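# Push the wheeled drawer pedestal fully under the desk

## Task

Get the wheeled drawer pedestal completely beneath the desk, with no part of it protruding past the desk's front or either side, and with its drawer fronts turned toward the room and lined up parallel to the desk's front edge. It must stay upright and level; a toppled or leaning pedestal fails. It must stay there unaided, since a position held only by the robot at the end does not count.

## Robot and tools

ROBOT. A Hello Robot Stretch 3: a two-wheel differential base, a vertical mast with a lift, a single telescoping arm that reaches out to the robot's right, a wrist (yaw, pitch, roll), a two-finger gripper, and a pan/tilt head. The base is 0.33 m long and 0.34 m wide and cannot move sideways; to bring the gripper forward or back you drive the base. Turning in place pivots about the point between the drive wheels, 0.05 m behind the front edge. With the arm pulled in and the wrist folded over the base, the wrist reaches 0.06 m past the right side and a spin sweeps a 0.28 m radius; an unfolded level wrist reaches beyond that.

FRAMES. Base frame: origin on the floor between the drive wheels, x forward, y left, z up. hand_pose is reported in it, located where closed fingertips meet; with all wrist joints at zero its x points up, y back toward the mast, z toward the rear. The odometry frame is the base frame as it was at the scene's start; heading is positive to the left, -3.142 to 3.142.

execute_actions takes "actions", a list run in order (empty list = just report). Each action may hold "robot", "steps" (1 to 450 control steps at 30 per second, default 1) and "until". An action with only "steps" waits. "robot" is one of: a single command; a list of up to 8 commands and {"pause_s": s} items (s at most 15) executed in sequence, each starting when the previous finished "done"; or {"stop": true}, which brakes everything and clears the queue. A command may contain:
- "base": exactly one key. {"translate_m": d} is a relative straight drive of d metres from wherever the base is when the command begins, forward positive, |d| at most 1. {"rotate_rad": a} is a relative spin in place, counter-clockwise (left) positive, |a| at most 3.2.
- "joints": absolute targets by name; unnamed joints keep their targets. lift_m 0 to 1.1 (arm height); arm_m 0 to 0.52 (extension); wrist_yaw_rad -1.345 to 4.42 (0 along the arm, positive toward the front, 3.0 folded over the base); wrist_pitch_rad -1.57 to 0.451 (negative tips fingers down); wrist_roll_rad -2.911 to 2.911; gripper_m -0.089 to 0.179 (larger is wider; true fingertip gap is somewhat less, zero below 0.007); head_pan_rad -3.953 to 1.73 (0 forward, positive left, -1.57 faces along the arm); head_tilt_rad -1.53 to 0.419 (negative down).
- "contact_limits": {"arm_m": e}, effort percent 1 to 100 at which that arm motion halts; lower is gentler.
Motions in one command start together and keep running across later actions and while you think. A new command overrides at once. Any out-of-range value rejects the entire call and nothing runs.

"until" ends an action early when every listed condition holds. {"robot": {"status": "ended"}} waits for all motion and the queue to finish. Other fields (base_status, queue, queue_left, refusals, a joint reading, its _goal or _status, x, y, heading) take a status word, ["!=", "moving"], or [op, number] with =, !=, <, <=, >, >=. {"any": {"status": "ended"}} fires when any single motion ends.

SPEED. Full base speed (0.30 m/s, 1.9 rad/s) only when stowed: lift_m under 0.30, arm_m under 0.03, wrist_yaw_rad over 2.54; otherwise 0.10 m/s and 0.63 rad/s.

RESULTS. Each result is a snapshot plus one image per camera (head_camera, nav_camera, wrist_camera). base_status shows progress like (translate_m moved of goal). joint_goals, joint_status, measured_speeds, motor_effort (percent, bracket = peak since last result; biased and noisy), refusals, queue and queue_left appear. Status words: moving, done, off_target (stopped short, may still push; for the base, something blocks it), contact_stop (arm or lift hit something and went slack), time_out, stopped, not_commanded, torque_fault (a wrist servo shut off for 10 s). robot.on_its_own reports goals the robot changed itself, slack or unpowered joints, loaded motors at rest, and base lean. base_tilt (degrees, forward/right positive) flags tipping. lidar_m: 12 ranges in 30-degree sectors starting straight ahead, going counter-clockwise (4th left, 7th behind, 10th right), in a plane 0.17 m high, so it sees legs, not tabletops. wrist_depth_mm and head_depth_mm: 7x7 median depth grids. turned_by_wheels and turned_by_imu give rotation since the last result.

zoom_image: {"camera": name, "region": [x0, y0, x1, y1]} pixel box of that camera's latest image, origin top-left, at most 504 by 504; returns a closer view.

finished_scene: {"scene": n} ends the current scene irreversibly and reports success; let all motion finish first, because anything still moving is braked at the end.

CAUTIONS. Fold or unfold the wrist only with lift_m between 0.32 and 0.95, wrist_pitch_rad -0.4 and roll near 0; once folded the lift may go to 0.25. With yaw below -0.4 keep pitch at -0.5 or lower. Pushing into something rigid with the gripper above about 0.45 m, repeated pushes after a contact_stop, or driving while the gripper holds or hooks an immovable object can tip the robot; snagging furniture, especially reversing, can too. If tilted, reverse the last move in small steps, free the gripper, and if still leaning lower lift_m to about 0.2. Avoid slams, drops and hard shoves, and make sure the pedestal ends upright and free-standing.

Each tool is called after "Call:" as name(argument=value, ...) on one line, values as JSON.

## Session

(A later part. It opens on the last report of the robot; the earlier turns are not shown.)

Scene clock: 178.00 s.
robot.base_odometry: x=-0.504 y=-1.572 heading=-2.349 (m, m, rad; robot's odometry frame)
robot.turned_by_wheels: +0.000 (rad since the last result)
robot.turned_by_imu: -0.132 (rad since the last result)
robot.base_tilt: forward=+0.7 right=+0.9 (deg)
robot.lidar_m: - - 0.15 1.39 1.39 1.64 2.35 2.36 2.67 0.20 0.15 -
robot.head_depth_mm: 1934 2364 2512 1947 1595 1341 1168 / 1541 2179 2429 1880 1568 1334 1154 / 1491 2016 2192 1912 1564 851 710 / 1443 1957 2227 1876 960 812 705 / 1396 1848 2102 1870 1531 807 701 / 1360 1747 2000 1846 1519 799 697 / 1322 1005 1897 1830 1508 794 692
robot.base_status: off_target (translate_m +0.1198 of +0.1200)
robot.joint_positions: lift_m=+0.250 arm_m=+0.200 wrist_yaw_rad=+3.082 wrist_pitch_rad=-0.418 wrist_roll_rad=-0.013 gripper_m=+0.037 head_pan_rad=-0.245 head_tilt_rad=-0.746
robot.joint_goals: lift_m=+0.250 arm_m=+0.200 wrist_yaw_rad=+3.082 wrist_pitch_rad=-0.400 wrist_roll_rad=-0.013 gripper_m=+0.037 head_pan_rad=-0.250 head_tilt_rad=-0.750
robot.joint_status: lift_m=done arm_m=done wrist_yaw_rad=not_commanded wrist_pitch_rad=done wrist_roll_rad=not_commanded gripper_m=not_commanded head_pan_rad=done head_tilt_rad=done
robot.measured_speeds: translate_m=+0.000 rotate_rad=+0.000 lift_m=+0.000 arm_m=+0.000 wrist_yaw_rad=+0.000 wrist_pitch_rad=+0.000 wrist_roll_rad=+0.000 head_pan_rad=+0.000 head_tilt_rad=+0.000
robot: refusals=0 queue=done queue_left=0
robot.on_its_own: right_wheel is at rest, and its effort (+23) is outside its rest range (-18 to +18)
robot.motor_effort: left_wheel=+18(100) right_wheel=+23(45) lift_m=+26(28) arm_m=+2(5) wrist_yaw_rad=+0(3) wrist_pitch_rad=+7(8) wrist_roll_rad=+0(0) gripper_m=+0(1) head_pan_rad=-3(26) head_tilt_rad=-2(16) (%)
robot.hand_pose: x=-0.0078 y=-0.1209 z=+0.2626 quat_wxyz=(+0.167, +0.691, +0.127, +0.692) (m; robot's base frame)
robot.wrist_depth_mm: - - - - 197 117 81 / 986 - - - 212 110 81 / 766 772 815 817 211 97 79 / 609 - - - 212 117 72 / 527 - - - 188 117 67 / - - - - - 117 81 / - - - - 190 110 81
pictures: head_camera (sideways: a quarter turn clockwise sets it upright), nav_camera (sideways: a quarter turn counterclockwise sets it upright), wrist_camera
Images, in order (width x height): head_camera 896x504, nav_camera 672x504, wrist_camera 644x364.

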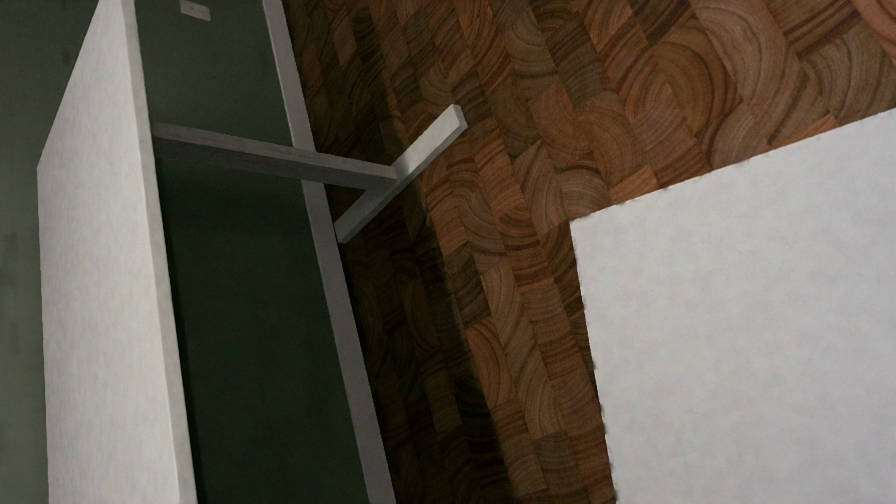

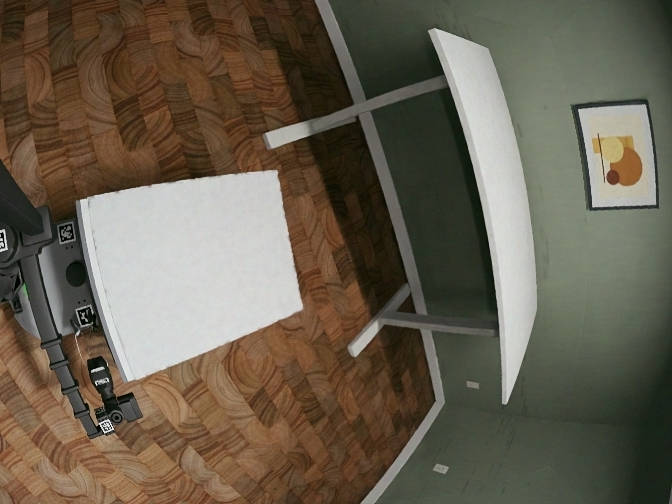

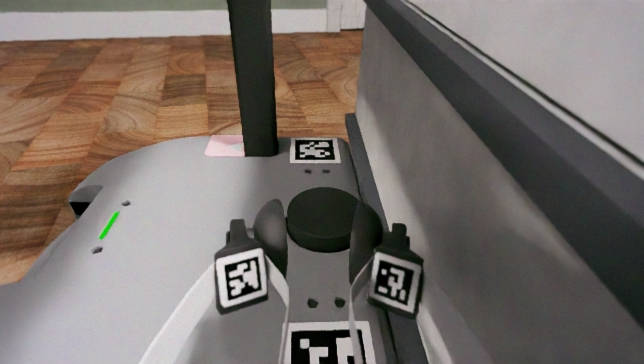

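Call:
execute_actions(actions=[{"robot":[{"base":{"translate_m":-0.40},"joints":{"arm_m":0.02,"head_pan_rad":0,"head_tilt_rad":-1.15}},{"base":{"rotate_rad":-0.4}},{"base":{"translate_m":0.31}},{"base":{"rotate_rad":0.4}}],"steps":450,"until":{"robot":{"status":"ended"}}}])

Scene clock: 213.60 s.
robot.base_odometry: x=-0.510 y=-1.406 heading=-2.349 (m, m, rad; robot's odometry frame)
robot.turned_by_wheels: +0.001 (rad since the last result)
robot.turned_by_imu: -0.001 (rad since the last result)
robot.base_tilt: forward=+0.8 right=+0.8 (deg)
robot.lidar_m: 0.16 0.17 0.23 1.48 1.47 1.74 2.21 2.22 2.53 2.11 2.31 0.17
robot.head_depth_mm: 1878 1726 1568 1424 1295 1195 1110 / 1931 1749 1560 1416 1289 1190 1102 / 1916 1712 1506 1364 1241 1183 - / 1885 1715 937 849 778 1154 - / 1850 1686 934 847 774 1146 - / 1820 1675 925 840 768 1135 - / 1791 1647 945 835 764 1126 1081
robot.base_status: done (rotate_rad +0.3999 of +0.4000)
robot.joint_positions: lift_m=+0.250 arm_m=+0.020 wrist_yaw_rad=+3.082 wrist_pitch_rad=-0.418 wrist_roll_rad=-0.013 gripper_m=+0.037 head_pan_rad=-0.007 head_tilt_rad=-1.137
robot.joint_goals: lift_m=+0.250 arm_m=+0.020 wrist_yaw_rad=+3.082 wrist_pitch_rad=-0.400 wrist_roll_rad=-0.013 gripper_m=+0.037 head_pan_rad=+0.000 head_tilt_rad=-1.150
robot.joint_status: lift_m=done arm_m=done wrist_yaw_rad=not_commanded wrist_pitch_rad=done wrist_roll_rad=not_commanded gripper_m=not_commanded head_pan_rad=done head_tilt_rad=done
robot.measured_speeds: translate_m=+0.000 rotate_rad=+0.000 lift_m=+0.000 arm_m=+0.000 wrist_yaw_rad=+0.000 wrist_pitch_rad=+0.000 wrist_roll_rad=+0.000 head_pan_rad=+0.000 head_tilt_rad=+0.000
robot: refusals=0 queue=done queue_left=0
robot.motor_effort: left_wheel=-2(20) right_wheel=+1(23) lift_m=+26(26) arm_m=-5(6) wrist_yaw_rad=+0(0) wrist_pitch_rad=+7(7) wrist_roll_rad=+0(0) gripper_m=+1(2) head_pan_rad=+4(23) head_tilt_rad=-5(24) (%)
robot.hand_pose: x=-0.0078 y=+0.0587 z=+0.2626 quat_wxyz=(+0.167, +0.691, +0.127, +0.692) (m; robot's base frame)
robot.wrist_depth_mm: - - - - - 307 208 / 999 - - - - 307 213 / 753 750 - 798 804 307 213 / 608 631 - 645 648 307 213 / 510 536 - 551 511 291 214 / - - - - - 310 214 / - - - - 395 291 204
pictures: head_camera (sideways: a quarter turn clockwise sets it upright), nav_camera (sideways: a quarter turn counterclockwise sets it upright), wrist_camera
Images, in order (width x height): head_camera 896x504, nav_camera 672x504, wrist_camera 644x364.

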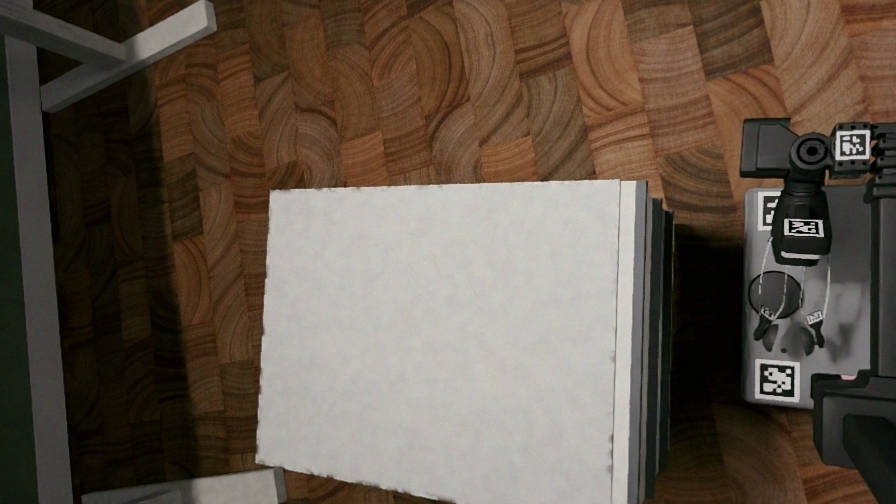

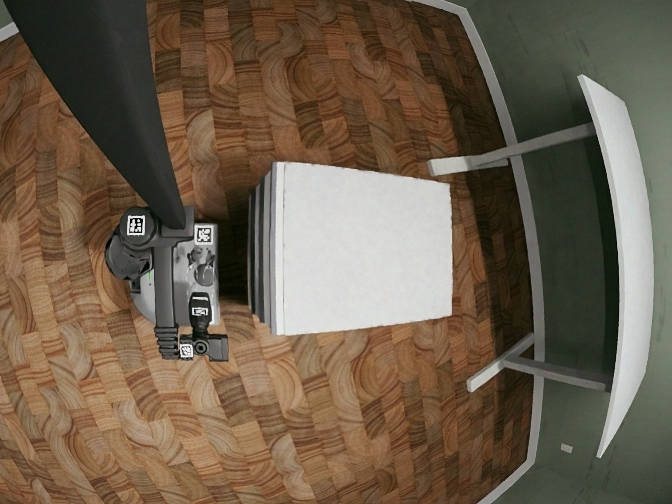

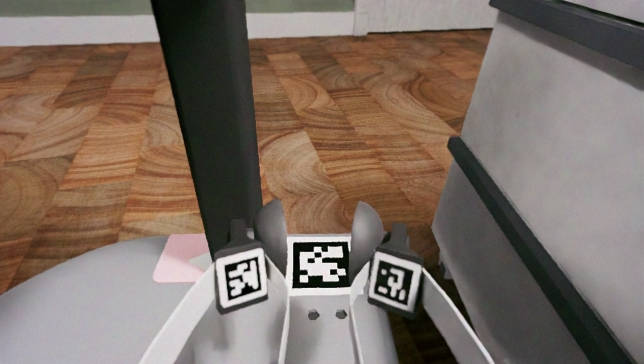

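Call:
execute_actions(actions=[{"robot":[{"base":{"translate_m":0.095},"joints":{"arm_m":0.06,"head_tilt_rad":-0.9}},{"base":{"translate_m":0.03}},{"base":{"translate_m":0.2}}],"steps":450,"until":{"robot":{"status":"ended"}}}])

Scene clock: 230.83 s.
robot.base_odometry: x=-0.738 y=-1.637 heading=-2.349 (m, m, rad; robot's odometry frame)
robot.turned_by_wheels: +0.000 (rad since the last result)
robot.turned_by_imu: +0.007 (rad since the last result)
robot.base_tilt: forward=+0.7 right=+0.9 (deg)
robot.lidar_m: - - 0.15 0.20 1.55 1.84 2.53 2.54 2.19 2.23 2.23 -
robot.head_depth_mm: 899 1810 1839 1657 1439 1258 1125 / 886 1817 1950 1651 1421 1247 1114 / 836 1765 1941 1648 1361 1197 704 / 815 1719 1908 1619 863 758 676 / 804 1673 1865 1604 855 755 673 / 789 1623 1832 1597 849 750 668 / 774 1592 1779 1578 845 744 664
robot.base_status: off_target (translate_m +0.1999 of +0.2000)
robot.joint_positions: lift_m=+0.250 arm_m=+0.060 wrist_yaw_rad=+3.082 wrist_pitch_rad=-0.418 wrist_roll_rad=-0.013 gripper_m=+0.037 head_pan_rad=-0.006 head_tilt_rad=-0.899
robot.joint_goals: lift_m=+0.250 arm_m=+0.060 wrist_yaw_rad=+3.082 wrist_pitch_rad=-0.400 wrist_roll_rad=-0.013 gripper_m=+0.037 head_pan_rad=+0.000 head_tilt_rad=-0.900
robot.joint_status: lift_m=done arm_m=done wrist_yaw_rad=not_commanded wrist_pitch_rad=done wrist_roll_rad=not_commanded gripper_m=not_commanded head_pan_rad=done head_tilt_rad=done
robot.measured_speeds: translate_m=+0.000 rotate_rad=+0.000 lift_m=+0.000 arm_m=+0.000 wrist_yaw_rad=+0.000 wrist_pitch_rad=+0.000 wrist_roll_rad=+0.000 head_pan_rad=+0.000 head_tilt_rad=+0.000
robot: refusals=0 queue=done queue_left=0
robot.on_its_own: left_wheel is at rest, and its effort (+21) is outside its rest range (-18 to +18)
robot.motor_effort: left_wheel=+21(83) right_wheel=+12(19) lift_m=+26(27) arm_m=+5(6) wrist_yaw_rad=-1(0) wrist_pitch_rad=+7(7) wrist_roll_rad=+0(0) gripper_m=+0(0) head_pan_rad=+3(4) head_tilt_rad=+0(14) (%)
robot.hand_pose: x=-0.0078 y=+0.0193 z=+0.2626 quat_wxyz=(+0.167, +0.691, +0.127, +0.692) (m; robot's base frame)
robot.wrist_depth_mm: - - - - 196 116 80 / - - - - 210 109 80 / 750 759 784 769 209 96 79 / 612 615 631 644 210 115 72 / 525 - - - 187 115 65 / - - - - - 115 68 / - - - - 188 108 79
pictures: head_camera (sideways: a quarter turn clockwise sets it upright), nav_camera (sideways: a quarter turn counterclockwise sets it upright), wrist_camera
Images, in order (width x height): head_camera 896x504, nav_camera 672x504, wrist_camera 644x364.

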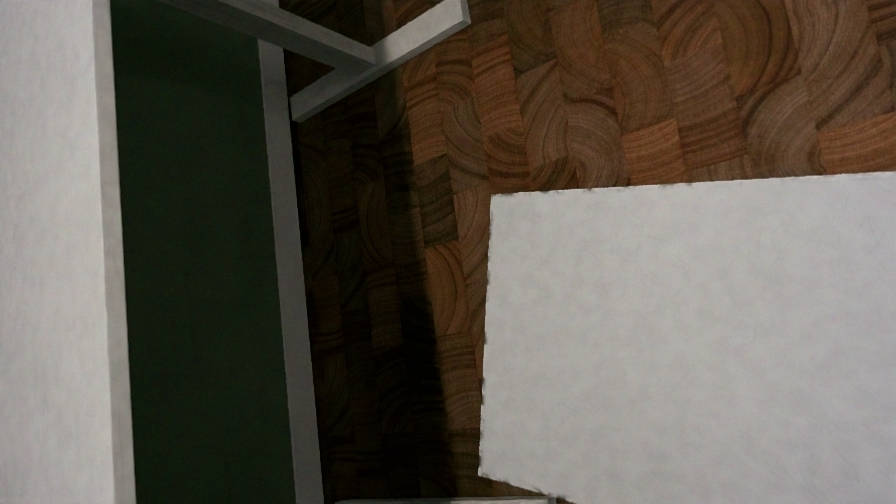

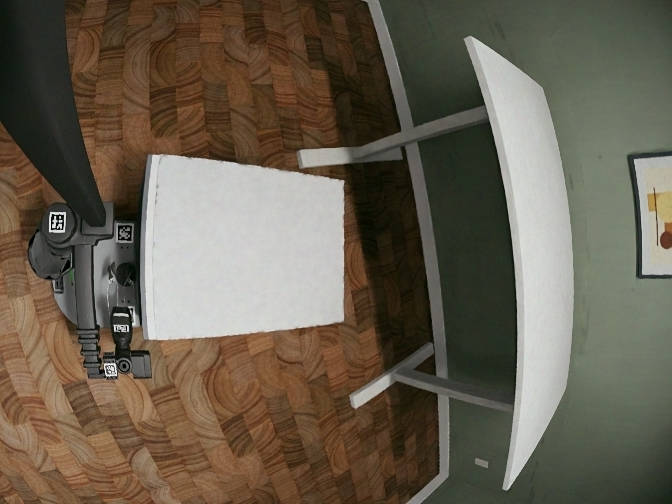

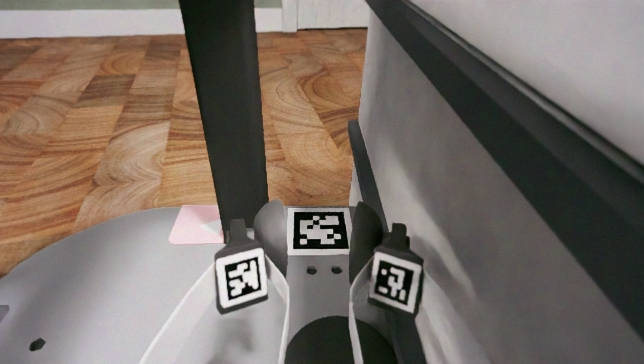

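Call:
execute_actions(actions=[{"robot":[{"base":{"rotate_rad":0.15}},{"base":{"translate_m":0.1}}],"steps":450,"until":{"robot":{"status":"ended"}}}])

Scene clock: 245.60 s.
robot.base_odometry: x=-0.796 y=-1.718 heading=-2.197 (m, m, rad; robot's odometry frame)
robot.turned_by_wheels: +0.151 (rad since the last result)
robot.turned_by_imu: +0.074 (rad since the last result)
robot.base_tilt: forward=+0.7 right=+0.8 (deg)
robot.lidar_m: - - 0.15 0.20 1.58 1.95 2.62 2.64 2.22 2.22 2.23 -
robot.head_depth_mm: 859 1681 1927 1661 1428 1255 1120 / 847 1663 1883 1651 1423 1246 1118 / 828 1628 1865 1640 1360 792 692 / 817 1607 1828 1624 864 759 677 / 800 1574 1819 1614 856 752 673 / 790 1538 1796 1596 850 749 669 / 776 1522 1746 1518 845 745 665
robot.base_status: off_target (translate_m +0.0998 of +0.1000)
robot.joint_positions: lift_m=+0.250 arm_m=+0.060 wrist_yaw_rad=+3.082 wrist_pitch_rad=-0.418 wrist_roll_rad=-0.013 gripper_m=+0.037 head_pan_rad=-0.005 head_tilt_rad=-0.899
robot.joint_goals: lift_m=+0.250 arm_m=+0.060 wrist_yaw_rad=+3.082 wrist_pitch_rad=-0.400 wrist_roll_rad=-0.013 gripper_m=+0.037 head_pan_rad=+0.000 head_tilt_rad=-0.900
robot.joint_status: lift_m=done arm_m=done wrist_yaw_rad=not_commanded wrist_pitch_rad=done wrist_roll_rad=not_commanded gripper_m=not_commanded head_pan_rad=done head_tilt_rad=done
robot.measured_speeds: translate_m=+0.000 rotate_rad=+0.000 lift_m=+0.000 arm_m=+0.000 wrist_yaw_rad=+0.000 wrist_pitch_rad=+0.000 wrist_roll_rad=+0.000 head_pan_rad=+0.000 head_tilt_rad=+0.000
robot: refusals=0 queue=done queue_left=0
robot.on_its_own: left_wheel is at rest, and its effort (+70) is outside its rest range (-18 to +18)
robot.motor_effort: left_wheel=+70(100) right_wheel=+0(24) lift_m=+26(26) arm_m=+5(5) wrist_yaw_rad=-1(0) wrist_pitch_rad=+7(7) wrist_roll_rad=+0(0) gripper_m=+0(0) head_pan_rad=+4(3) head_tilt_rad=+0(0) (%)
robot.hand_pose: x=-0.0078 y=+0.0193 z=+0.2626 quat_wxyz=(+0.167, +0.691, +0.127, +0.692) (m; robot's base frame)
robot.wrist_depth_mm: - - - - 197 116 80 / - - - - 210 109 80 / 764 768 764 793 210 96 79 / 618 619 636 634 209 115 72 / 527 - - - 187 115 66 / - - - - - 115 76 / - - - - 189 109 80
pictures: head_camera (sideways: a quarter turn clockwise sets it upright), nav_camera (sideways: a quarter turn counterclockwise sets it upright), wrist_camera
Images, in order (width x height): head_camera 896x504, nav_camera 672x504, wrist_camera 644x364.

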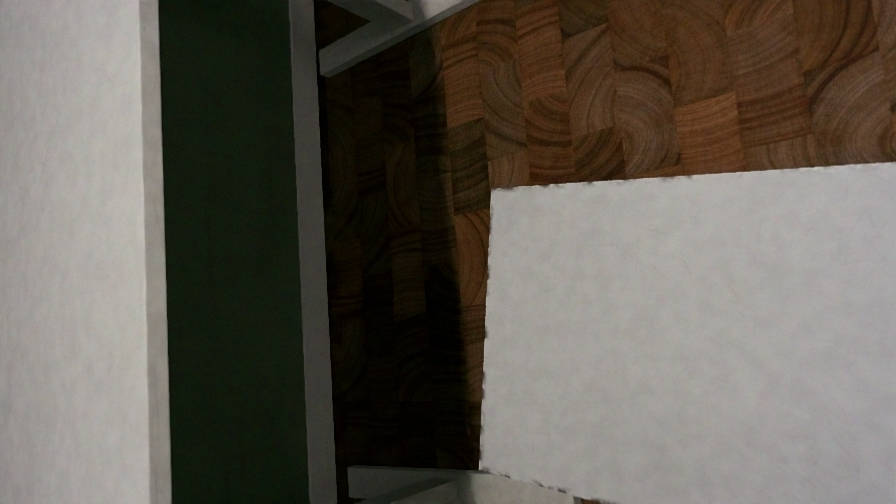

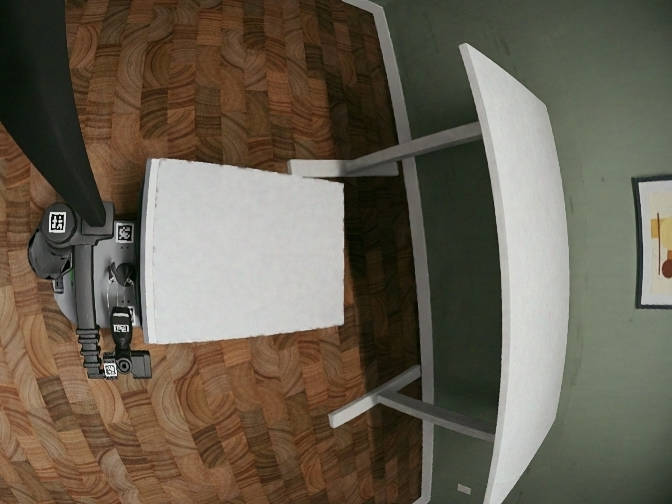

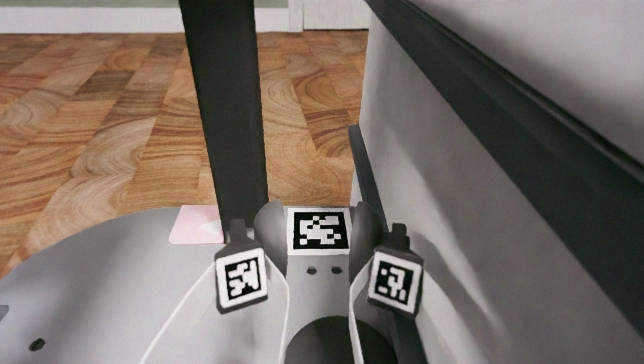

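Call:
execute_actions(actions=[{"robot":[{"base":{"rotate_rad":0.18}},{"base":{"translate_m":0.07}},{"base":{"rotate_rad":0.18}},{"base":{"translate_m":0.07}},{"joints":{"head_tilt_rad":-1.1}}],"steps":450,"until":{"robot":{"status":"ended"}}}])

Scene clock: 272.00 s.
robot.base_odometry: x=-0.845 y=-1.848 heading=-1.835 (m, m, rad; robot's odometry frame)
robot.turned_by_wheels: +0.363 (rad since the last result)
robot.turned_by_imu: +0.047 (rad since the last result)
robot.base_tilt: forward=+0.7 right=+0.9 (deg)
robot.lidar_m: - - 0.15 0.20 1.59 2.03 2.68 2.74 2.25 2.21 2.24 -
robot.head_depth_mm: 1461 1745 1637 1466 1320 1206 1105 / 1450 1739 1628 1450 1313 1191 1113 / 1431 1727 1614 913 819 737 875 / 1422 1710 1598 878 792 722 - / 1409 1687 1575 870 789 719 - / 1394 1670 1572 867 781 712 1058 / 1381 1623 1474 872 775 710 1068
robot.base_status: off_target (translate_m +0.0698 of +0.0700)
robot.joint_positions: lift_m=+0.250 arm_m=+0.060 wrist_yaw_rad=+3.082 wrist_pitch_rad=-0.418 wrist_roll_rad=-0.013 gripper_m=+0.037 head_pan_rad=-0.004 head_tilt_rad=-1.086
robot.joint_goals: lift_m=+0.250 arm_m=+0.060 wrist_yaw_rad=+3.082 wrist_pitch_rad=-0.400 wrist_roll_rad=-0.013 gripper_m=+0.037 head_pan_rad=+0.000 head_tilt_rad=-1.100
robot.joint_status: lift_m=done arm_m=done wrist_yaw_rad=not_commanded wrist_pitch_rad=done wrist_roll_rad=not_commanded gripper_m=not_commanded head_pan_rad=done head_tilt_rad=done
robot.measured_speeds: translate_m=+0.000 rotate_rad=+0.000 lift_m=+0.000 arm_m=+0.000 wrist_yaw_rad=+0.000 wrist_pitch_rad=+0.000 wrist_roll_rad=+0.000 head_pan_rad=+0.000 head_tilt_rad=+0.000
robot: refusals=0 queue=done queue_left=0
robot.on_its_own: left_wheel is at rest, and its effort (+71) is outside its rest range (-18 to +18)
robot.motor_effort: left_wheel=+71(100) right_wheel=+0(35) lift_m=+26(27) arm_m=+4(5) wrist_yaw_rad=+0(2) wrist_pitch_rad=+7(7) wrist_roll_rad=+0(0) gripper_m=+1(1) head_pan_rad=+3(4) head_tilt_rad=-5(17) (%)
robot.hand_pose: x=-0.0078 y=+0.0193 z=+0.2626 quat_wxyz=(+0.167, +0.691, +0.127, +0.692) (m; robot's base frame)
robot.wrist_depth_mm: - - - - 196 116 80 / 983 - - - 209 109 80 / 755 769 773 790 209 96 79 / 610 615 612 637 209 115 72 / 523 - - - 187 115 65 / - - - - - 115 68 / - - - - 189 108 80
pictures: head_camera (sideways: a quarter turn clockwise sets it upright), nav_camera (sideways: a quarter turn counterclockwise sets it upright), wrist_camera
Images, in order (width x height): head_camera 896x504, nav_camera 672x504, wrist_camera 644x364.

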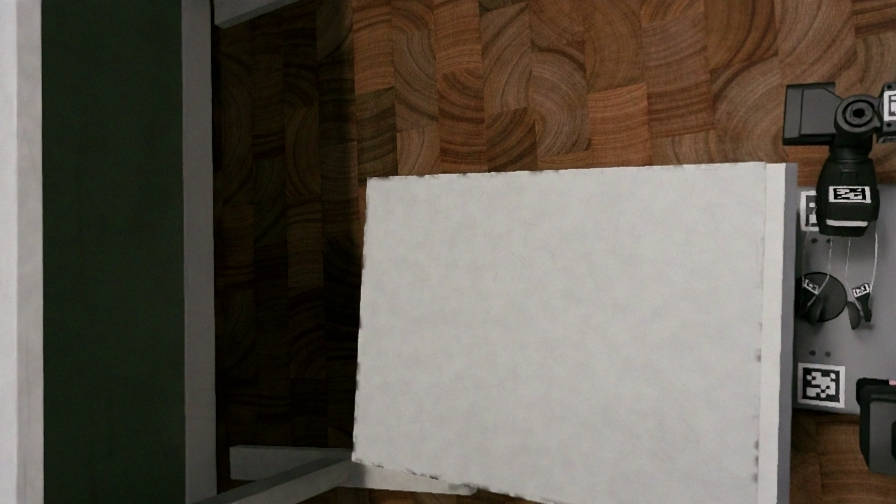

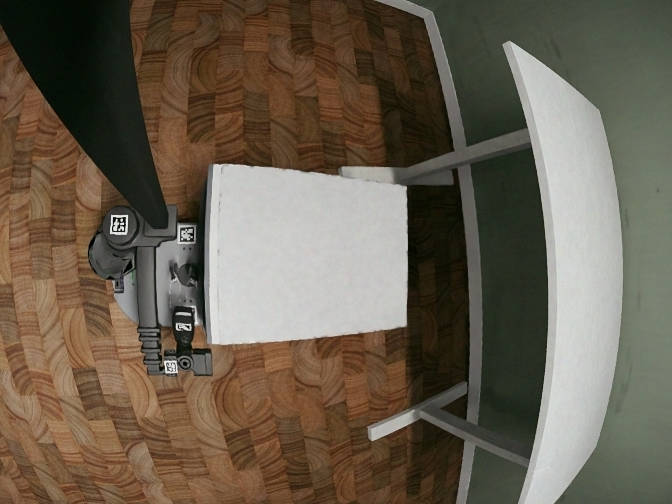

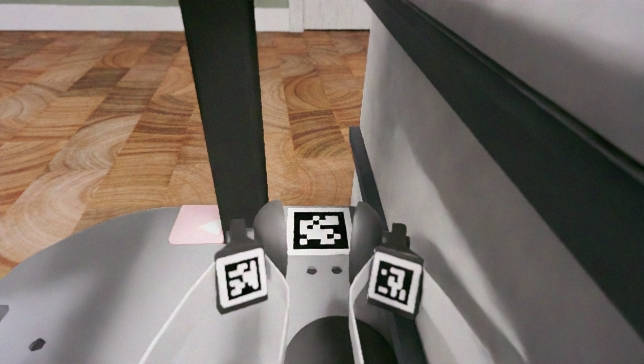

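Call:
execute_actions(actions=[{"robot":[{"base":{"translate_m":-0.40},"joints":{"arm_m":0.02,"head_tilt_rad":-1.15}},{"base":{"rotate_rad":-0.42}},{"base":{"translate_m":0.31}},{"base":{"rotate_rad":0.55}},{"joints":{"arm_m":0.05}}],"steps":450,"until":{"robot":{"status":"ended"}}}])

Scene clock: 300.67 s.
robot.base_odometry: x=-0.936 y=-1.702 heading=-1.706 (m, m, rad; robot's odometry frame)
robot.turned_by_wheels: +0.129 (rad since the last result)
robot.turned_by_imu: +0.128 (rad since the last result)
robot.base_tilt: forward=+0.8 right=+0.8 (deg)
robot.lidar_m: 0.17 0.18 0.28 1.67 1.76 2.46 2.56 2.59 2.09 2.10 2.19 1.37
robot.head_depth_mm: 1562 1732 1574 1418 1295 1196 1106 / 1576 1737 1574 1413 1283 1189 1101 / 1579 1718 1517 1400 1280 1178 - / 1587 1713 942 863 807 1166 - / 1598 1692 932 848 774 1157 - / 1599 1675 925 842 781 1156 - / 1538 1462 918 834 774 1151 1082
robot.base_status: done (rotate_rad +0.5499 of +0.5500)
robot.joint_positions: lift_m=+0.250 arm_m=+0.050 wrist_yaw_rad=+3.082 wrist_pitch_rad=-0.418 wrist_roll_rad=-0.013 gripper_m=+0.037 head_pan_rad=-0.004 head_tilt_rad=-1.137
robot.joint_goals: lift_m=+0.250 arm_m=+0.050 wrist_yaw_rad=+3.082 wrist_pitch_rad=-0.400 wrist_roll_rad=-0.013 gripper_m=+0.037 head_pan_rad=+0.000 head_tilt_rad=-1.150
robot.joint_status: lift_m=done arm_m=done wrist_yaw_rad=not_commanded wrist_pitch_rad=done wrist_roll_rad=not_commanded gripper_m=not_commanded head_pan_rad=done head_tilt_rad=done
robot.measured_speeds: translate_m=+0.000 rotate_rad=+0.000 lift_m=+0.000 arm_m=+0.000 wrist_yaw_rad=+0.000 wrist_pitch_rad=+0.000 wrist_roll_rad=+0.000 head_pan_rad=+0.000 head_tilt_rad=+0.000
robot: refusals=0 queue=done queue_left=0
robot.motor_effort: left_wheel=-3(70) right_wheel=+1(6) lift_m=+26(26) arm_m=+6(7) wrist_yaw_rad=+0(1) wrist_pitch_rad=+7(7) wrist_roll_rad=+0(0) gripper_m=+0(0) head_pan_rad=+2(3) head_tilt_rad=-5(11) (%)
robot.hand_pose: x=-0.0078 y=+0.0294 z=+0.2626 quat_wxyz=(+0.167, +0.691, +0.127, +0.692) (m; robot's base frame)
robot.wrist_depth_mm: - - - - - 380 238 / 995 - - - - 370 237 / 742 764 798 813 817 361 234 / 612 627 624 640 649 342 229 / 520 549 - - 542 347 226 / - - - - - 340 223 / - - - - 395 311 209
pictures: head_camera (sideways: a quarter turn clockwise sets it upright), nav_camera (sideways: a quarter turn counterclockwise sets it upright), wrist_camera
Images, in order (width x height): head_camera 896x504, nav_camera 672x504, wrist_camera 644x364.

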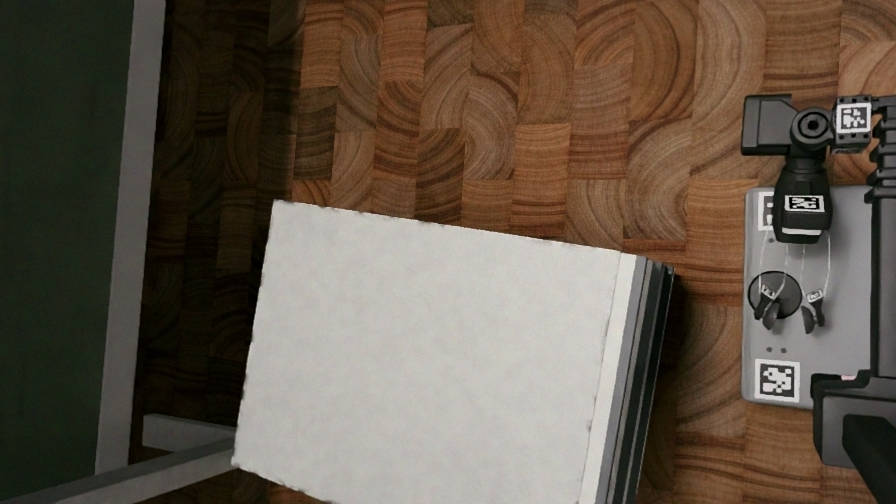

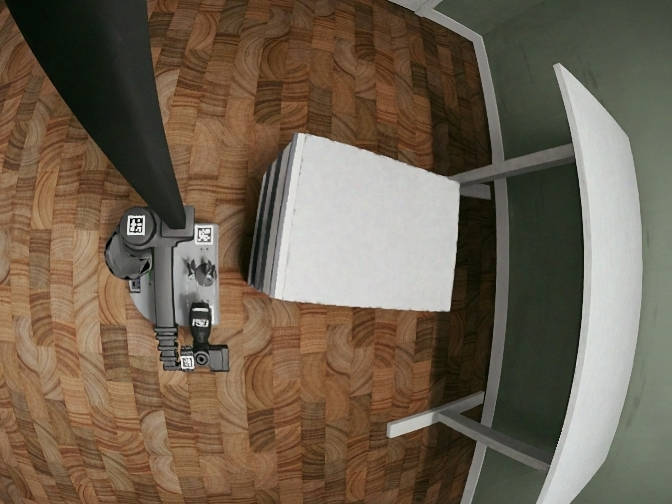

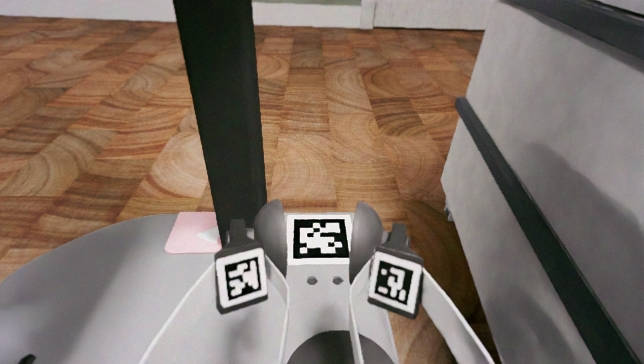

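Call:
execute_actions(actions=[{"robot":[{"base":{"translate_m":0.09}},{"base":{"translate_m":0.03}},{"base":{"translate_m":0.1}}],"steps":450,"until":{"robot":{"status":"ended"}}}])

Scene clock: 309.50 s.
robot.base_odometry: x=-0.966 y=-1.920 heading=-1.706 (m, m, rad; robot's odometry frame)
robot.turned_by_wheels: +0.000 (rad since the last result)
robot.turned_by_imu: -0.001 (rad since the last result)
robot.base_tilt: forward=+0.7 right=+0.8 (deg)
robot.lidar_m: - - 0.15 0.25 1.75 2.44 2.78 2.77 2.16 2.10 2.04 -
robot.head_depth_mm: 538 1636 1570 1424 1296 1197 1108 / 533 1645 1552 1414 1294 1188 1105 / 534 1642 1536 1401 1275 1176 - / 1371 1627 1530 861 791 737 - / 1374 1620 1514 847 775 719 - / 1391 1622 926 840 769 717 - / 1390 1597 919 836 764 721 1087
robot.base_status: done (translate_m +0.0999 of +0.1000)
robot.joint_positions: lift_m=+0.250 arm_m=+0.050 wrist_yaw_rad=+3.082 wrist_pitch_rad=-0.418 wrist_roll_rad=-0.013 gripper_m=+0.037 head_pan_rad=-0.004 head_tilt_rad=-1.138
robot.joint_goals: lift_m=+0.250 arm_m=+0.050 wrist_yaw_rad=+3.082 wrist_pitch_rad=-0.400 wrist_roll_rad=-0.013 gripper_m=+0.037 head_pan_rad=+0.000 head_tilt_rad=-1.150
robot.joint_status: lift_m=done arm_m=done wrist_yaw_rad=not_commanded wrist_pitch_rad=done wrist_roll_rad=not_commanded gripper_m=not_commanded head_pan_rad=done head_tilt_rad=done
robot.measured_speeds: translate_m=+0.000 rotate_rad=+0.000 lift_m=+0.000 arm_m=+0.000 wrist_yaw_rad=+0.000 wrist_pitch_rad=+0.000 wrist_roll_rad=+0.000 head_pan_rad=+0.000 head_tilt_rad=+0.000
robot: refusals=0 queue=done queue_left=0
robot.motor_effort: left_wheel=+7(23) right_wheel=+12(25) lift_m=+27(26) arm_m=+5(6) wrist_yaw_rad=+0(0) wrist_pitch_rad=+7(7) wrist_roll_rad=+0(0) gripper_m=+0(0) head_pan_rad=+2(2) head_tilt_rad=-5(5) (%)
robot.hand_pose: x=-0.0078 y=+0.0294 z=+0.2626 quat_wxyz=(+0.167, +0.691, +0.127, +0.692) (m; robot's base frame)
robot.wrist_depth_mm: - - - - 199 121 82 / 992 - - - 235 112 81 / 767 774 797 802 230 98 79 / 612 624 630 639 227 118 72 / 516 550 - - 197 117 65 / - - - - - 116 73 / - - - - 195 109 79
pictures: head_camera (sideways: a quarter turn clockwise sets it upright), nav_camera (sideways: a quarter turn counterclockwise sets it upright), wrist_camera
Images, in order (width x height): head_camera 896x504, nav_camera 672x504, wrist_camera 644x364.

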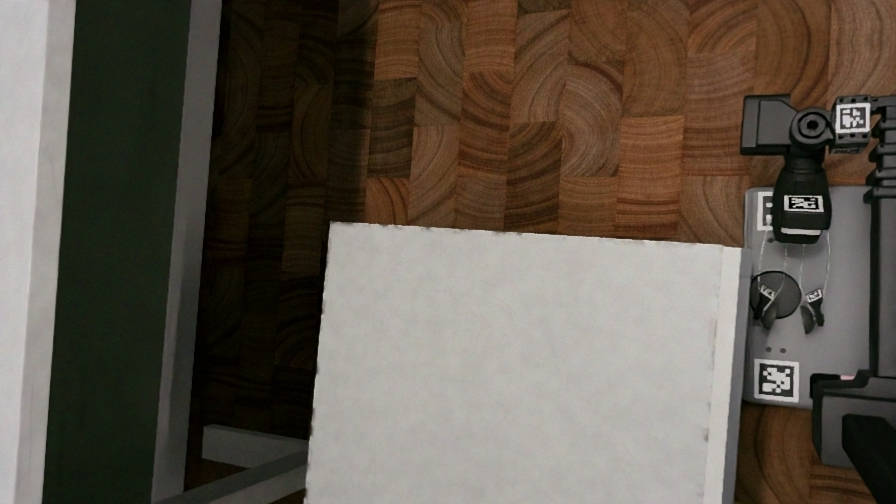

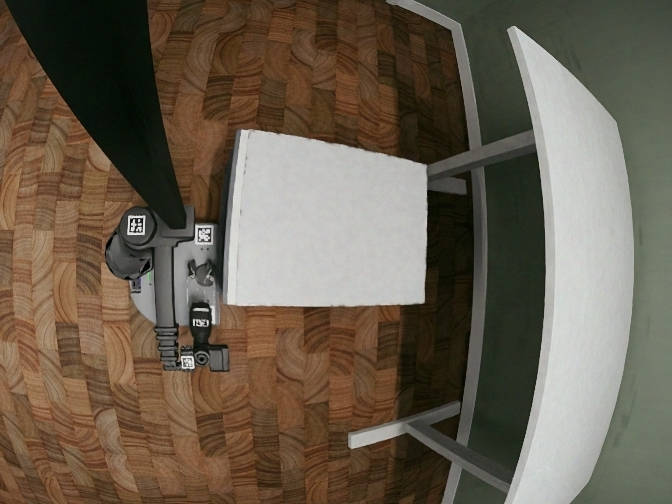

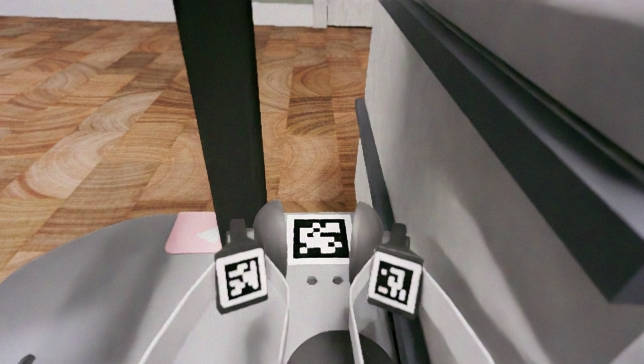

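Call:
execute_actions(actions=[{"robot":[{"base":{"translate_m":-0.42},"joints":{"arm_m":0.02}},{"base":{"rotate_rad":0.27}},{"base":{"translate_m":0.33}},{"base":{"rotate_rad":-0.36}},{"joints":{"arm_m":0.07}}],"steps":450,"until":{"robot":{"status":"ended"}}}])

Scene clock: 343.30 s.
robot.base_odometry: x=-0.865 y=-1.831 heading=-1.796 (m, m, rad; robot's odometry frame)
robot.turned_by_wheels: -0.090 (rad since the last result)
robot.turned_by_imu: -0.093 (rad since the last result)
robot.base_tilt: forward=+0.7 right=+0.9 (deg)
robot.lidar_m: 0.16 0.16 0.22 1.57 1.63 2.12 2.68 2.74 2.23 2.19 2.24 0.16
robot.head_depth_mm: 1505 1720 1573 1420 1294 1193 1105 / 1486 1707 1554 1410 1288 1196 - / 1486 1687 1527 1387 1248 1175 - / 1472 1675 938 854 780 1155 - / 1473 1662 932 844 773 1145 - / 1462 1657 923 841 769 1133 - / 1453 1587 921 834 763 1124 1084
robot.base_status: done (rotate_rad -0.3599 of -0.3600)
robot.joint_positions: lift_m=+0.250 arm_m=+0.070 wrist_yaw_rad=+3.082 wrist_pitch_rad=-0.418 wrist_roll_rad=-0.013 gripper_m=+0.037 head_pan_rad=-0.004 head_tilt_rad=-1.138
robot.joint_goals: lift_m=+0.250 arm_m=+0.070 wrist_yaw_rad=+3.082 wrist_pitch_rad=-0.400 wrist_roll_rad=-0.013 gripper_m=+0.037 head_pan_rad=+0.000 head_tilt_rad=-1.150
robot.joint_status: lift_m=done arm_m=done wrist_yaw_rad=not_commanded wrist_pitch_rad=done wrist_roll_rad=not_commanded gripper_m=not_commanded head_pan_rad=done head_tilt_rad=done
robot.measured_speeds: translate_m=+0.000 rotate_rad=+0.000 lift_m=+0.000 arm_m=+0.000 wrist_yaw_rad=+0.000 wrist_pitch_rad=+0.000 wrist_roll_rad=+0.000 head_pan_rad=+0.000 head_tilt_rad=+0.000
robot: refusals=0 queue=done queue_left=0
robot.motor_effort: left_wheel=+3(13) right_wheel=-2(11) lift_m=+26(26) arm_m=+6(6) wrist_yaw_rad=-1(0) wrist_pitch_rad=+7(6) wrist_roll_rad=+0(0) gripper_m=+0(0) head_pan_rad=+3(3) head_tilt_rad=-4(5) (%)
robot.hand_pose: x=-0.0078 y=+0.0094 z=+0.2626 quat_wxyz=(+0.167, +0.691, +0.127, +0.692) (m; robot's base frame)
robot.wrist_depth_mm: - - - - - 280 191 / 997 - - - - 285 201 / 750 757 772 822 733 284 202 / 612 626 629 659 497 286 201 / 528 - - - 455 272 203 / - - - - - 293 204 / - - - - 398 277 199
pictures: head_camera (sideways: a quarter turn clockwise sets it upright), nav_camera (sideways: a quarter turn counterclockwise sets it upright), wrist_camera
Images, in order (width x height): head_camera 896x504, nav_camera 672x504, wrist_camera 644x364.

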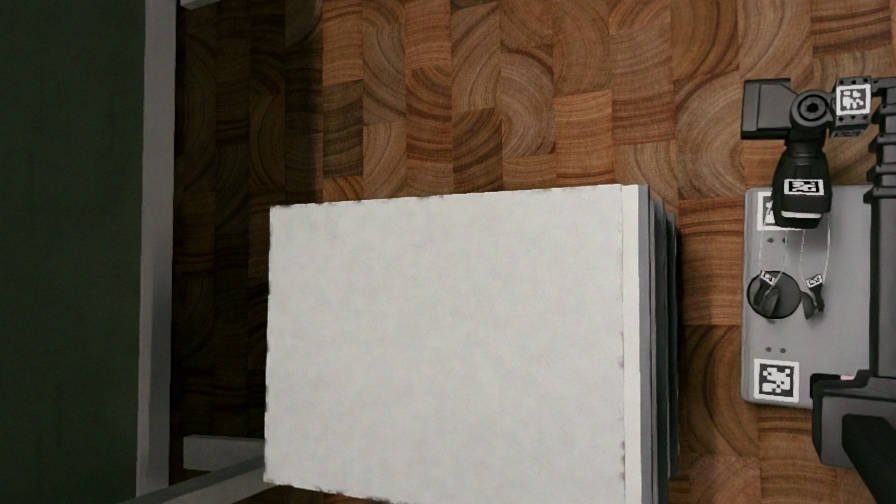

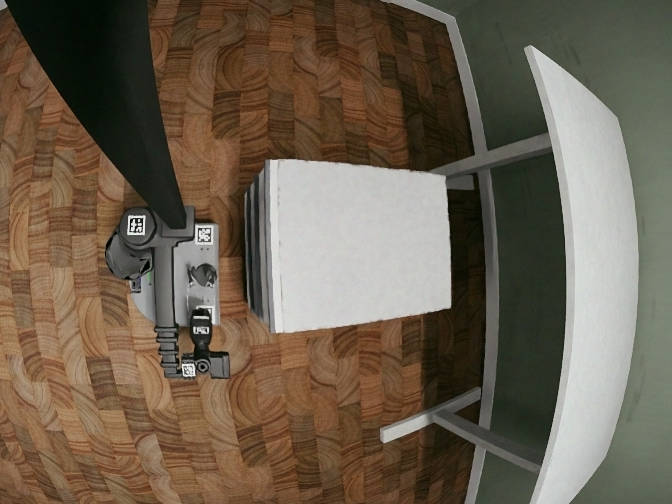

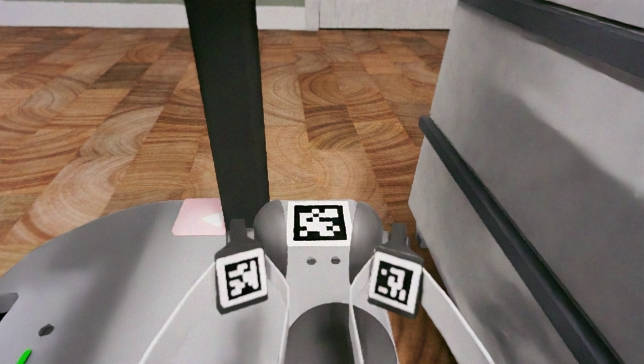

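Call:
execute_actions(actions=[{"robot":[{"base":{"translate_m":0.09}},{"base":{"translate_m":0.03}},{"base":{"translate_m":0.3},"joints":{"head_tilt_rad":-1.25}}],"steps":450,"until":{"robot":{"status":"ended"}}}])

Scene clock: 356.57 s.
robot.base_odometry: x=-0.958 y=-2.240 heading=-1.795 (m, m, rad; robot's odometry frame)
robot.turned_by_wheels: +0.001 (rad since the last result)
robot.turned_by_imu: +0.070 (rad since the last result)
robot.base_tilt: forward=+0.7 right=+0.8 (deg)
robot.lidar_m: - - 0.15 0.20 1.67 2.29 3.09 3.03 2.26 2.18 2.26 -
robot.head_depth_mm: 438 401 1415 1359 1265 1192 1118 / 434 398 1413 1351 1263 1205 1100 / 430 395 862 1316 1228 1174 1088 / 426 391 858 815 761 733 - / 423 388 852 809 758 728 - / 420 385 847 805 750 730 - / 415 382 842 799 748 1133 -
robot.base_status: off_target (translate_m +0.2998 of +0.3000)
robot.joint_positions: lift_m=+0.250 arm_m=+0.070 wrist_yaw_rad=+3.082 wrist_pitch_rad=-0.418 wrist_roll_rad=-0.013 gripper_m=+0.037 head_pan_rad=-0.004 head_tilt_rad=-1.236
robot.joint_goals: lift_m=+0.250 arm_m=+0.070 wrist_yaw_rad=+3.082 wrist_pitch_rad=-0.400 wrist_roll_rad=-0.013 gripper_m=+0.037 head_pan_rad=+0.000 head_tilt_rad=-1.250
robot.joint_status: lift_m=done arm_m=done wrist_yaw_rad=not_commanded wrist_pitch_rad=done wrist_roll_rad=not_commanded gripper_m=not_commanded head_pan_rad=done head_tilt_rad=done
robot.measured_speeds: translate_m=+0.000 rotate_rad=+0.000 lift_m=+0.000 arm_m=+0.000 wrist_yaw_rad=+0.000 wrist_pitch_rad=+0.000 wrist_roll_rad=+0.000 head_pan_rad=+0.000 head_tilt_rad=+0.000
robot: refusals=0 queue=done queue_left=0
robot.on_its_own: left_wheel is at rest, and its effort (+71) is outside its rest range (-18 to +18)
robot.motor_effort: left_wheel=+71(100) right_wheel=+0(17) lift_m=+26(26) arm_m=+5(6) wrist_yaw_rad=+0(1) wrist_pitch_rad=+7(7) wrist_roll_rad=+0(0) gripper_m=+1(0) head_pan_rad=+2(3) head_tilt_rad=-5(14) (%)
robot.hand_pose: x=-0.0078 y=+0.0093 z=+0.2626 quat_wxyz=(+0.167, +0.691, +0.127, +0.692) (m; robot's base frame)
robot.wrist_depth_mm: - - - - 196 116 80 / 991 - - - 210 109 80 / 760 766 789 780 210 96 79 / 615 621 629 642 210 116 72 / 519 - - - 189 116 66 / - - - - - 116 77 / - - - - 190 109 80
pictures: head_camera (sideways: a quarter turn clockwise sets it upright), nav_camera (sideways: a quarter turn counterclockwise sets it upright), wrist_camera
Images, in order (width x height): head_camera 896x504, nav_camera 672x504, wrist_camera 644x364.

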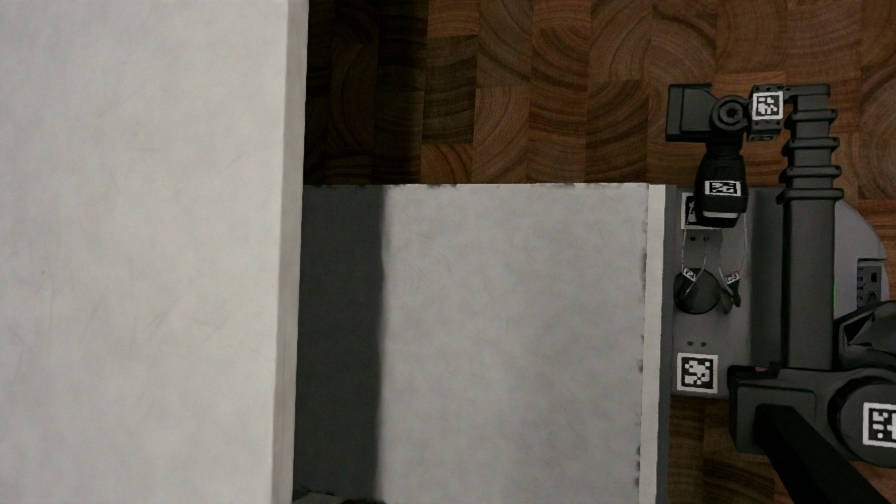

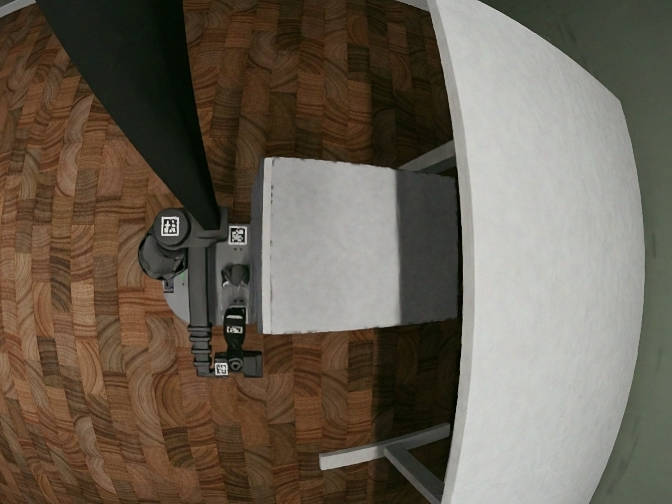

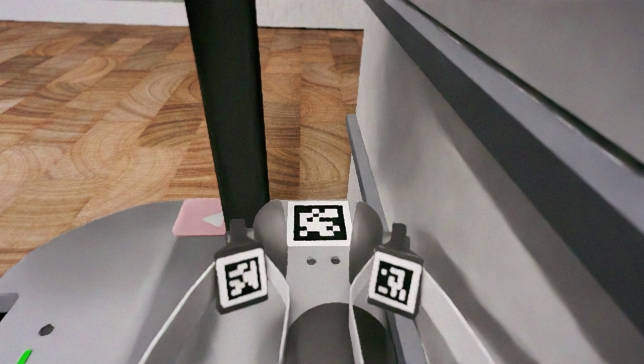

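Call:
execute_actions(actions=[{"robot":[{"base":{"translate_m":-0.30},"joints":{"arm_m":0.02,"head_tilt_rad":-1.0,"head_pan_rad":0.15}},{"base":{"rotate_rad":0.3}},{"base":{"translate_m":0.17}},{"base":{"rotate_rad":-0.32}},{"joints":{"arm_m":0.1}}],"steps":450,"until":{"robot":{"status":"ended"}}}])

Scene clock: 381.90 s.
robot.base_odometry: x=-0.878 y=-2.117 heading=-1.816 (m, m, rad; robot's odometry frame)
robot.turned_by_wheels: -0.021 (rad since the last result)
robot.turned_by_imu: -0.024 (rad since the last result)
robot.base_tilt: forward=+0.8 right=+0.9 (deg)
robot.lidar_m: 0.19 0.19 0.26 1.52 1.61 2.17 2.95 2.97 2.32 2.22 1.17 0.20
robot.head_depth_mm: 662 542 480 1550 1363 1222 1105 / 654 536 486 1477 1309 1180 1099 / 644 530 481 935 826 752 1089 / 637 524 998 929 820 757 1099 / 627 519 988 919 814 755 1094 / 618 512 1003 932 807 758 1092 / 611 508 1612 1466 1311 1143 1066
robot.base_status: done (rotate_rad -0.3199 of -0.3200)
robot.joint_positions: lift_m=+0.250 arm_m=+0.100 wrist_yaw_rad=+3.082 wrist_pitch_rad=-0.418 wrist_roll_rad=-0.013 gripper_m=+0.037 head_pan_rad=+0.143 head_tilt_rad=-1.000
robot.joint_goals: lift_m=+0.250 arm_m=+0.100 wrist_yaw_rad=+3.082 wrist_pitch_rad=-0.400 wrist_roll_rad=-0.013 gripper_m=+0.037 head_pan_rad=+0.150 head_tilt_rad=-1.000
robot.joint_status: lift_m=done arm_m=done wrist_yaw_rad=not_commanded wrist_pitch_rad=done wrist_roll_rad=not_commanded gripper_m=not_commanded head_pan_rad=done head_tilt_rad=done
robot.measured_speeds: translate_m=+0.000 rotate_rad=+0.000 lift_m=+0.000 arm_m=+0.000 wrist_yaw_rad=+0.000 wrist_pitch_rad=+0.000 wrist_roll_rad=+0.000 head_pan_rad=+0.000 head_tilt_rad=+0.000
robot: refusals=0 queue=done queue_left=0
robot.motor_effort: left_wheel=+2(72) right_wheel=-1(4) lift_m=+26(26) arm_m=+6(6) wrist_yaw_rad=+0(0) wrist_pitch_rad=+7(8) wrist_roll_rad=+0(0) gripper_m=+0(1) head_pan_rad=+3(20) head_tilt_rad=+0(15) (%)
robot.hand_pose: x=-0.0078 y=-0.0206 z=+0.2626 quat_wxyz=(+0.167, +0.691, +0.127, +0.692) (m; robot's base frame)
robot.wrist_depth_mm: - - - - - 339 227 / 986 - - - - 339 237 / 741 784 782 785 802 343 238 / 619 642 - 665 648 326 239 / 521 - - - 529 344 239 / - - - - - 343 234 / - - - - 398 326 242
pictures: head_camera (sideways: a quarter turn clockwise sets it upright), nav_camera (sideways: a quarter turn counterclockwise sets it upright), wrist_camera
Images, in order (width x height): head_camera 896x504, nav_camera 672x504, wrist_camera 644x364.

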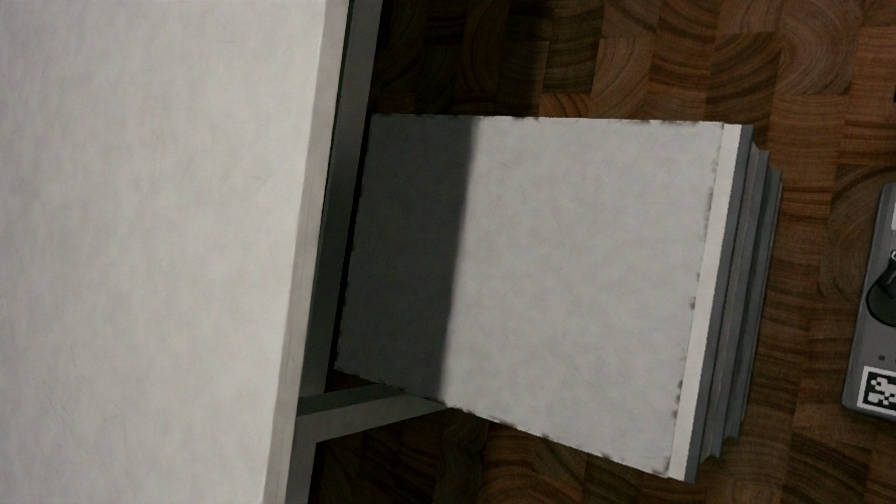

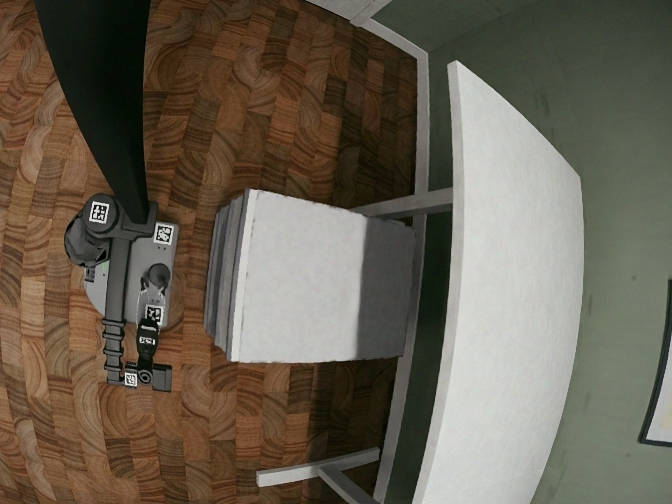

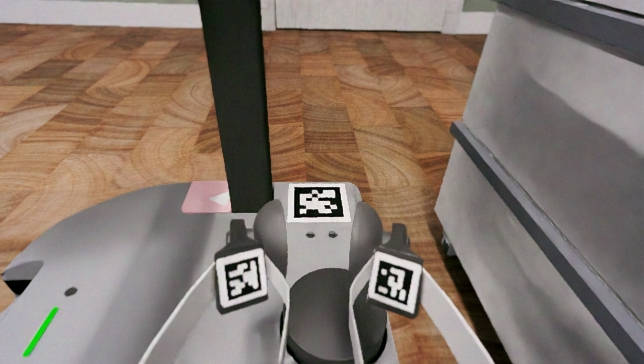

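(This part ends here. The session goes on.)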